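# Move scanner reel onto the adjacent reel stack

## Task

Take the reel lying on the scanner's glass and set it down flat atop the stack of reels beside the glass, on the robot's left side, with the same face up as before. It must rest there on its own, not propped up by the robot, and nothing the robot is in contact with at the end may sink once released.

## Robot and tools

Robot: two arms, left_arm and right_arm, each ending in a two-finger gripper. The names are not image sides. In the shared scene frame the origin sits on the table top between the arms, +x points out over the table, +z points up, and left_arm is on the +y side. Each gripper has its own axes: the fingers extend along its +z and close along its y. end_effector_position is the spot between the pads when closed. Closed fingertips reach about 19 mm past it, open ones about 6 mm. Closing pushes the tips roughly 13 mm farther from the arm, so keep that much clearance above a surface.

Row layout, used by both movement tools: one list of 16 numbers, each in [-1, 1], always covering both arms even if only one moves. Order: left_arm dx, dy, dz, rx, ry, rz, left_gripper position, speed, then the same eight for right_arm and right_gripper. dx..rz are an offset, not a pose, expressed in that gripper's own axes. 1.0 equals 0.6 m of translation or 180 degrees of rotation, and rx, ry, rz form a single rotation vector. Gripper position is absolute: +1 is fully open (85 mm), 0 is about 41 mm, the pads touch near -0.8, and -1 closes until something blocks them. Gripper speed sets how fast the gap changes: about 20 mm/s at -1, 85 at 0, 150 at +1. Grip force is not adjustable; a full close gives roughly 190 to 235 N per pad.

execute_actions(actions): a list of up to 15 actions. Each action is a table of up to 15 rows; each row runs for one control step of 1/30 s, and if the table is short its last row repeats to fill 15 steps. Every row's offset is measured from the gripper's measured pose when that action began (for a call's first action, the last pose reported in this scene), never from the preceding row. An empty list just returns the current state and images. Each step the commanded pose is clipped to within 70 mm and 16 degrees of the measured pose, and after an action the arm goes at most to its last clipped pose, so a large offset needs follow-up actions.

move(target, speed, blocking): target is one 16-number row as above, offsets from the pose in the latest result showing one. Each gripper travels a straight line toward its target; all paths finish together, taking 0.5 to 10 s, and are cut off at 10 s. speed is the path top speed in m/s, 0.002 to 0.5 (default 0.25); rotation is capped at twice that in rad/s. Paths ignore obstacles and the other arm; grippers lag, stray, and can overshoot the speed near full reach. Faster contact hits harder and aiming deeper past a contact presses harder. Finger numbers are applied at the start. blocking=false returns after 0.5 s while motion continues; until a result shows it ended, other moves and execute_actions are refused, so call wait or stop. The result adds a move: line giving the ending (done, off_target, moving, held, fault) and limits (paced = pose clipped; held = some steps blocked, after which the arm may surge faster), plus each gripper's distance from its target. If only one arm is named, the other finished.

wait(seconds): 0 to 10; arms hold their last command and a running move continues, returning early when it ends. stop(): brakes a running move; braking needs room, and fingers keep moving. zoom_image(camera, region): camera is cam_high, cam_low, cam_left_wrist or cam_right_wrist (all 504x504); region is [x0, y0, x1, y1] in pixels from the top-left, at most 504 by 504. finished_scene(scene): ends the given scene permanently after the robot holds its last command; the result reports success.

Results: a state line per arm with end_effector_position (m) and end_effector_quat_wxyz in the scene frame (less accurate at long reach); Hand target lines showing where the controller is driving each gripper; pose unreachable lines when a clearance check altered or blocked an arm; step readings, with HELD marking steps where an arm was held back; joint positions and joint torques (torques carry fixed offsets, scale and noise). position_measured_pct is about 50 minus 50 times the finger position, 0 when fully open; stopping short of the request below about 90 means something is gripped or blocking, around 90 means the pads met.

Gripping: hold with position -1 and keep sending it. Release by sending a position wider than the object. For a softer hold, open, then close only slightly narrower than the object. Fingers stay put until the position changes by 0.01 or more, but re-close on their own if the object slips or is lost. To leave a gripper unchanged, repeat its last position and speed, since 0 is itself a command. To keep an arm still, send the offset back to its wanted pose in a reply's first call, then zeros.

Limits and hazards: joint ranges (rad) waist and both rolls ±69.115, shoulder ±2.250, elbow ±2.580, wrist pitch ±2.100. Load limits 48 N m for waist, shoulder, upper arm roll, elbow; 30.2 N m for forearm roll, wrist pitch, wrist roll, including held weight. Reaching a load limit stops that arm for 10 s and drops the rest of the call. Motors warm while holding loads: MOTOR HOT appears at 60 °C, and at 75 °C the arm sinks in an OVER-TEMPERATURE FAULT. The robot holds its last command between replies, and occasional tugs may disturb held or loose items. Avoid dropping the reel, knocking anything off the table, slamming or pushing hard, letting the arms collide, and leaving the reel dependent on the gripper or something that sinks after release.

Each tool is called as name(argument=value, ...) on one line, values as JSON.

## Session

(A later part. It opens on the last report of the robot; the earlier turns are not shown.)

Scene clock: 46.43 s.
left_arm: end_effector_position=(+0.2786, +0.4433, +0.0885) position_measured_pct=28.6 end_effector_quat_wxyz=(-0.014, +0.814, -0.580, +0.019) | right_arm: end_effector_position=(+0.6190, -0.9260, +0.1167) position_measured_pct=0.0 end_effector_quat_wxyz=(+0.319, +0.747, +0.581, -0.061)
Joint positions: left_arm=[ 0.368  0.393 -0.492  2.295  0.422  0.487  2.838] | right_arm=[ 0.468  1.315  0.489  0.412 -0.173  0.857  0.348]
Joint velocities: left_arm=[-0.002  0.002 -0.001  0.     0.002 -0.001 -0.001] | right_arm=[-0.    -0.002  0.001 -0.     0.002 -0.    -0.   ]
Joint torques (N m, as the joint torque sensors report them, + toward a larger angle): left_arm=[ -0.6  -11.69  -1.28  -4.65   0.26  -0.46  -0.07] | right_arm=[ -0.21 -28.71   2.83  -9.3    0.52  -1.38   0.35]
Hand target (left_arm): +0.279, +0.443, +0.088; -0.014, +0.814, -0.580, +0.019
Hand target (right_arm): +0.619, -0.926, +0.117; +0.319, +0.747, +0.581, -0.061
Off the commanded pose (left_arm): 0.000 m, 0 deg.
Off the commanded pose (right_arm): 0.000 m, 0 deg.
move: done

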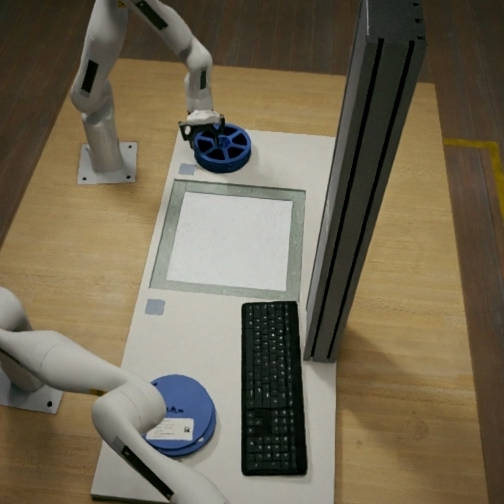

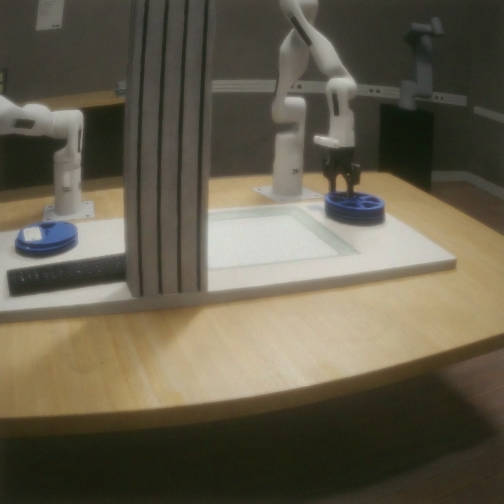

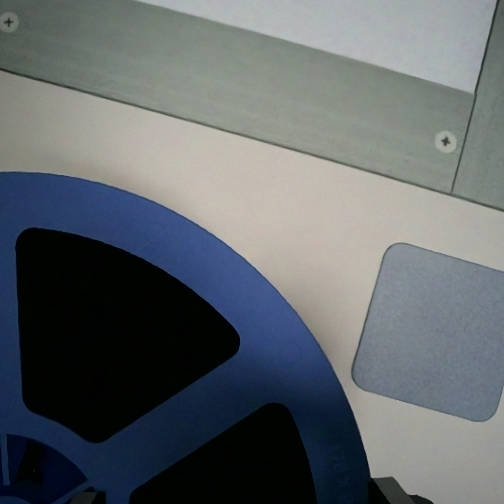

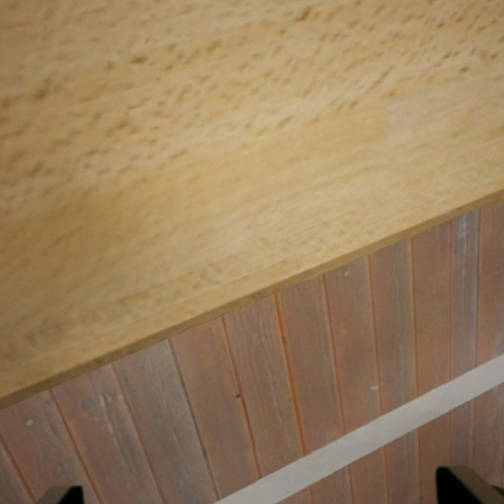

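move(target=[0,0,0.006,0,0,0,0.38,-1,0,0,0,0,0,0,1,0], speed=0.006)

Scene clock: 47.73 s.
left_arm: end_effector_position=(+0.2788, +0.4433, +0.0849) position_measured_pct=28.6 end_effector_quat_wxyz=(-0.014, +0.814, -0.580, +0.019) | right_arm: end_effector_position=(+0.6190, -0.9260, +0.1167) position_measured_pct=0.0 end_effector_quat_wxyz=(+0.319, +0.747, +0.581, -0.061)
Joint positions: left_arm=[ 0.358  0.402 -0.481  2.299  0.434  0.474  2.827] | right_arm=[ 0.468  1.315  0.489  0.412 -0.173  0.857  0.348]
Joint velocities: left_arm=[-0.001  0.002 -0.     0.    -0.001 -0.001 -0.   ] | right_arm=[ 0.001 -0.     0.    -0.001 -0.001 -0.     0.001]
Joint torques (N m, as the joint torque sensors report them, + toward a larger angle): left_arm=[ -0.48 -11.7   -1.18  -4.44   0.32  -0.51  -0.19] | right_arm=[  0.15 -28.51   2.82  -9.37   0.64  -1.52   0.25]
Hand target (left_arm): +0.279, +0.443, +0.085; -0.014, +0.814, -0.580, +0.019
Hand target (right_arm): +0.619, -0.926, +0.117; +0.319, +0.747, +0.581, -0.061
Off the commanded pose (left_arm): 0.000 m, 0 deg.
Off the commanded pose (right_arm): 0.000 m, 0 deg.
move: done

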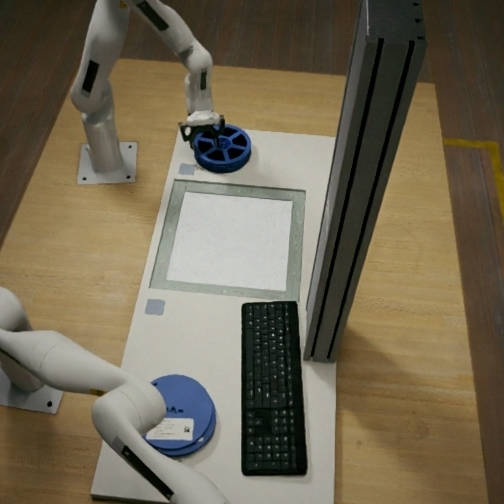

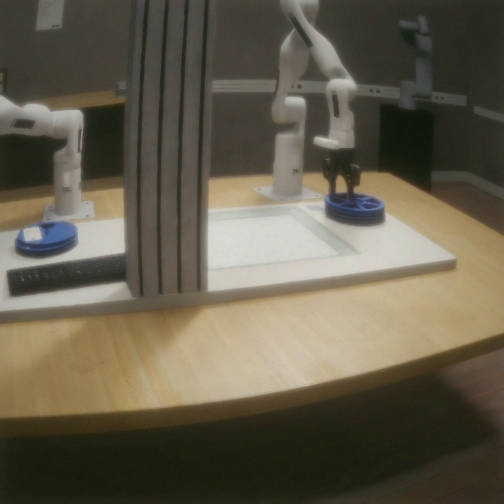

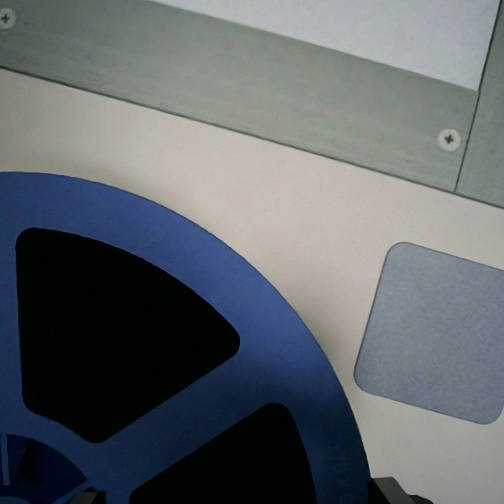

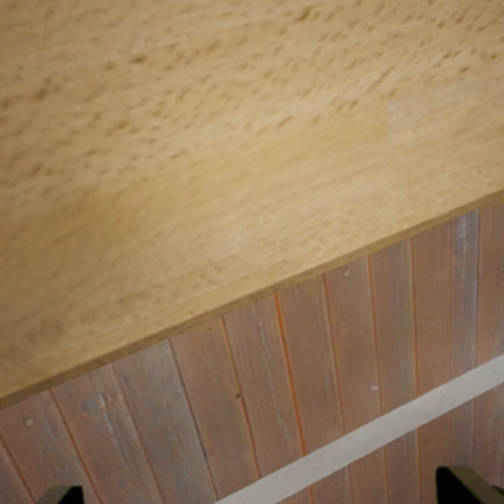

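move(target=[0,0,0.004,0,0,0,0.38,-1,0,0,0,0,0,0,1,0], speed=0.005)

Scene clock: 48.87 s.
left_arm: end_effector_position=(+0.2790, +0.4433, +0.0831) position_measured_pct=28.6 end_effector_quat_wxyz=(-0.015, +0.814, -0.580, +0.020) | right_arm: end_effector_position=(+0.6190, -0.9260, +0.1167) position_measured_pct=0.0 end_effector_quat_wxyz=(+0.319, +0.747, +0.581, -0.061)
Joint positions: left_arm=[ 0.352  0.406 -0.474  2.302  0.442  0.465  2.819] | right_arm=[ 0.468  1.315  0.489  0.412 -0.173  0.857  0.348]
Joint velocities: left_arm=[-0.001 -0.001 -0.001  0.     0.001 -0.002  0.   ] | right_arm=[-0.     0.001  0.    -0.    -0.001  0.    -0.   ]
Joint torques (N m, as the joint torque sensors report them, + toward a larger angle): left_arm=[-0.48 -9.54 -0.62 -4.6   0.4  -0.6  -0.23] | right_arm=[  0.11 -28.7    2.75  -9.18   0.41  -1.53   0.34]
Hand target (left_arm): +0.279, +0.443, +0.083; -0.014, +0.814, -0.580, +0.019
Hand target (right_arm): +0.619, -0.926, +0.117; +0.319, +0.747, +0.581, -0.061
Off the commanded pose (left_arm): 0.001 m, 0 deg.
Off the commanded pose (right_arm): 0.000 m, 0 deg.
move: done

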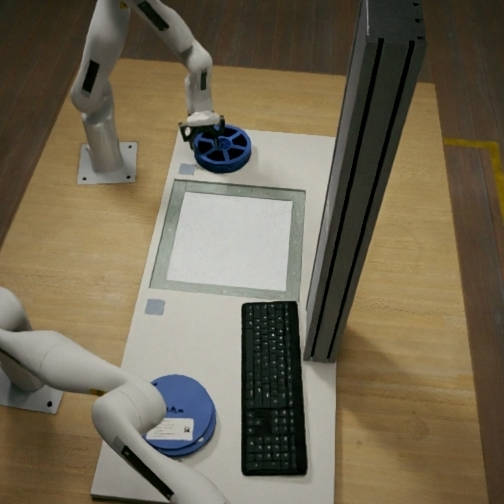

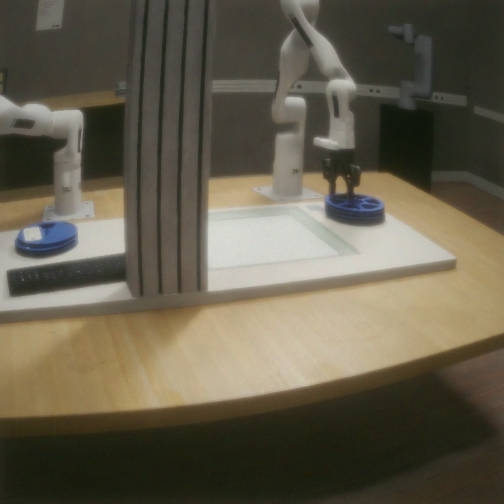

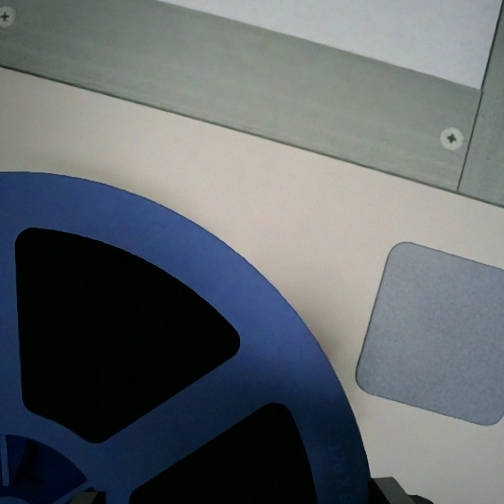

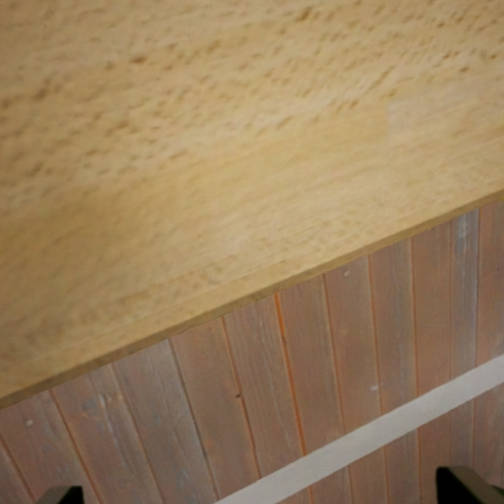

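Contact. Release and retreat.

move(target=[0,0,0,0,0,0,0.8,-0.5,0,0,0,0,0,0,1,0])

move(target=[0,0,-0.08,0,0,0,0.8,-0.5,0,0,0,0,0,0,1,0], speed=0.08)

zoom_image(camera="cam_low", region=[310, 160, 400, 240])

Scene clock: 50.27 s.
left_arm: end_effector_position=(+0.2790, +0.4433, +0.0832) position_measured_pct=9.9 end_effector_quat_wxyz=(-0.015, +0.814, -0.580, +0.020) | right_arm: end_effector_position=(+0.6190, -0.9260, +0.1167) position_measured_pct=0.0 end_effector_quat_wxyz=(+0.319, +0.747, +0.581, -0.061)
Joint positions: left_arm=[ 0.352  0.406 -0.474  2.302  0.442  0.465  2.82 ] | right_arm=[ 0.468  1.315  0.489  0.412 -0.173  0.857  0.348]
Joint velocities: left_arm=[ 0.     0.001  0.001  0.     0.001 -0.     0.001] | right_arm=[ 0.     0.001 -0.002 -0.     0.     0.001  0.   ]
Joint torques (N m, as the joint torque sensors report them, + toward a larger angle): left_arm=[ -0.65 -11.27  -1.12  -4.     0.35  -0.36  -0.23] | right_arm=[  0.12 -28.75   2.9   -9.21   0.56  -1.36   0.25]
Hand target (left_arm): +0.279, +0.443, +0.083; -0.015, +0.814, -0.580, +0.020
Hand target (right_arm): +0.619, -0.926, +0.117; +0.319, +0.747, +0.581, -0.061
Off the commanded pose (left_arm): 0.000 m, 0 deg.
Off the commanded pose (right_arm): 0.000 m, 0 deg.
move: done

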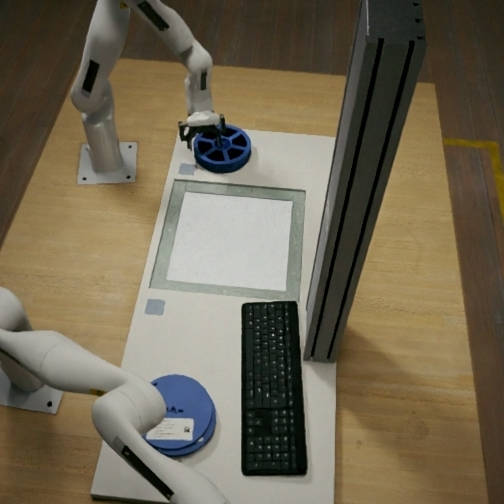

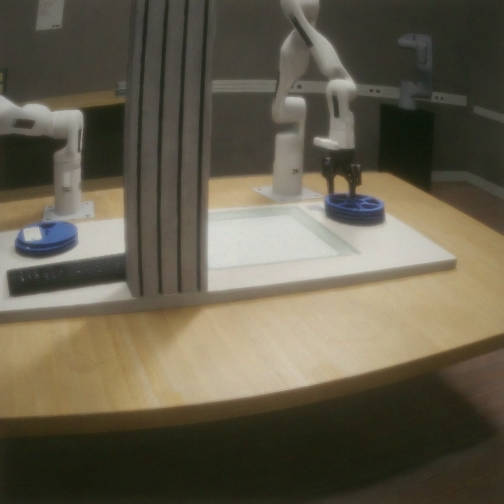

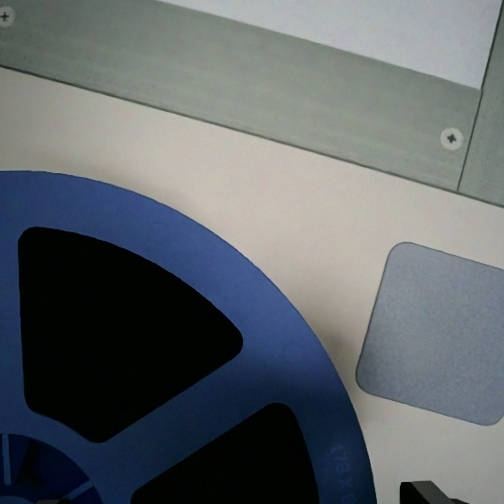

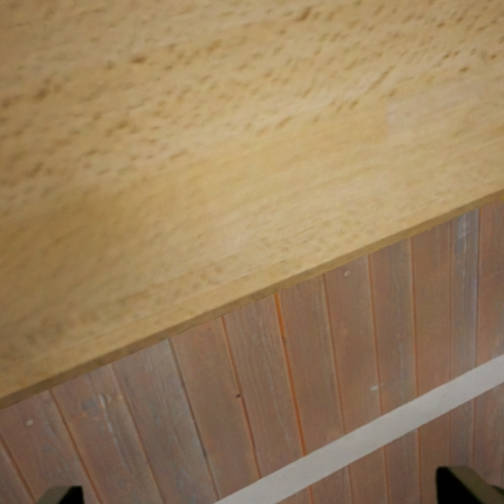

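Scene clock: 51.17 s.
left_arm: end_effector_position=(+0.2764, +0.4433, +0.1308) position_measured_pct=9.9 end_effector_quat_wxyz=(-0.014, +0.815, -0.579, +0.020) | right_arm: end_effector_position=(+0.6190, -0.9260, +0.1167) position_measured_pct=0.0 end_effector_quat_wxyz=(+0.319, +0.747, +0.581, -0.061)
Joint positions: left_arm=[ 0.457  0.282 -0.579  2.242  0.283  0.633  2.973] | right_arm=[ 0.468  1.315  0.489  0.412 -0.173  0.857  0.348]
Joint velocities: left_arm=[ 0.005 -0.008  0.003 -0.001 -0.004  0.     0.004] | right_arm=[ 0.     0.    -0.     0.     0.002  0.    -0.   ]
Joint torques (N m, as the joint torque sensors report them, + toward a larger angle): left_arm=[ -0.74 -10.04  -1.24  -5.8    0.46  -0.45  -0.38] | right_arm=[ -0.2  -28.48   2.65  -9.22   0.57  -1.53   0.26]
Hand target (left_arm): +0.277, +0.443, +0.131; -0.014, +0.814, -0.580, +0.020
Hand target (right_arm): +0.619, -0.926, +0.117; +0.319, +0.747, +0.581, -0.061
Off the commanded pose (left_arm): 0.000 m, 0 deg.
Off the commanded pose (right_arm): 0.000 m, 0 deg.
move: done

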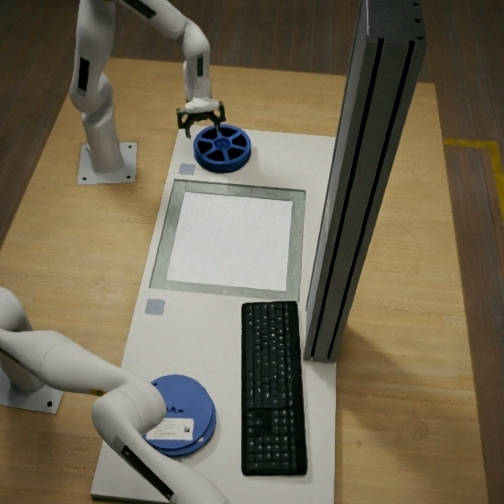

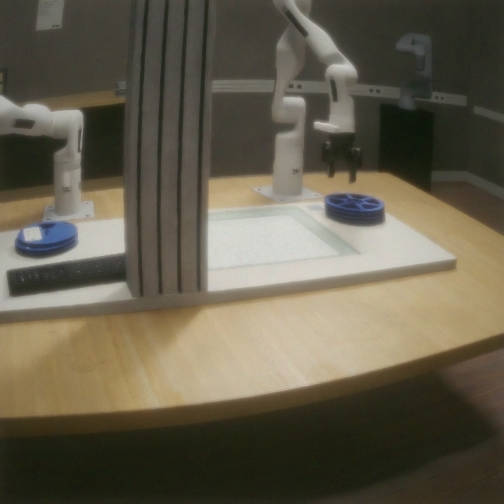

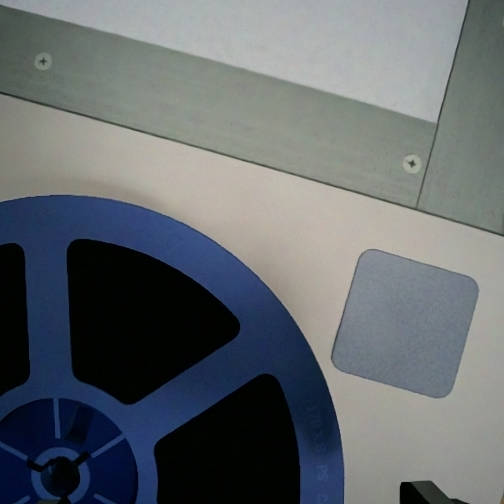

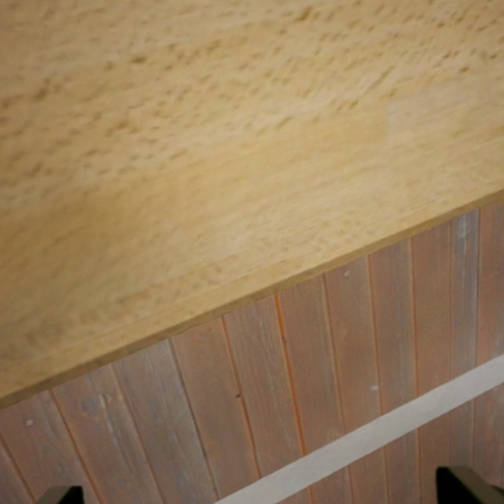

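Region (310, 160, 400, 240) of cam_low's 504x504 image, scaled by 5.600, with more detail than that image has.

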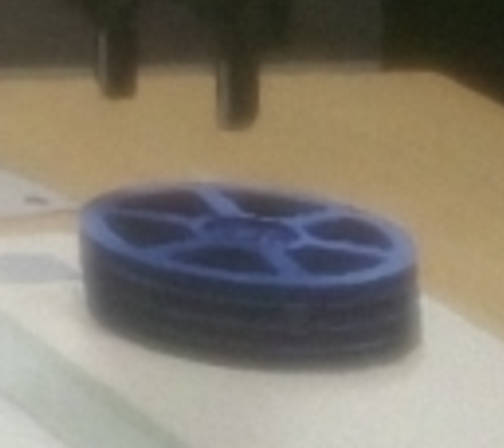

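finished_scene(scene=1)

The scene is finished: the task was done.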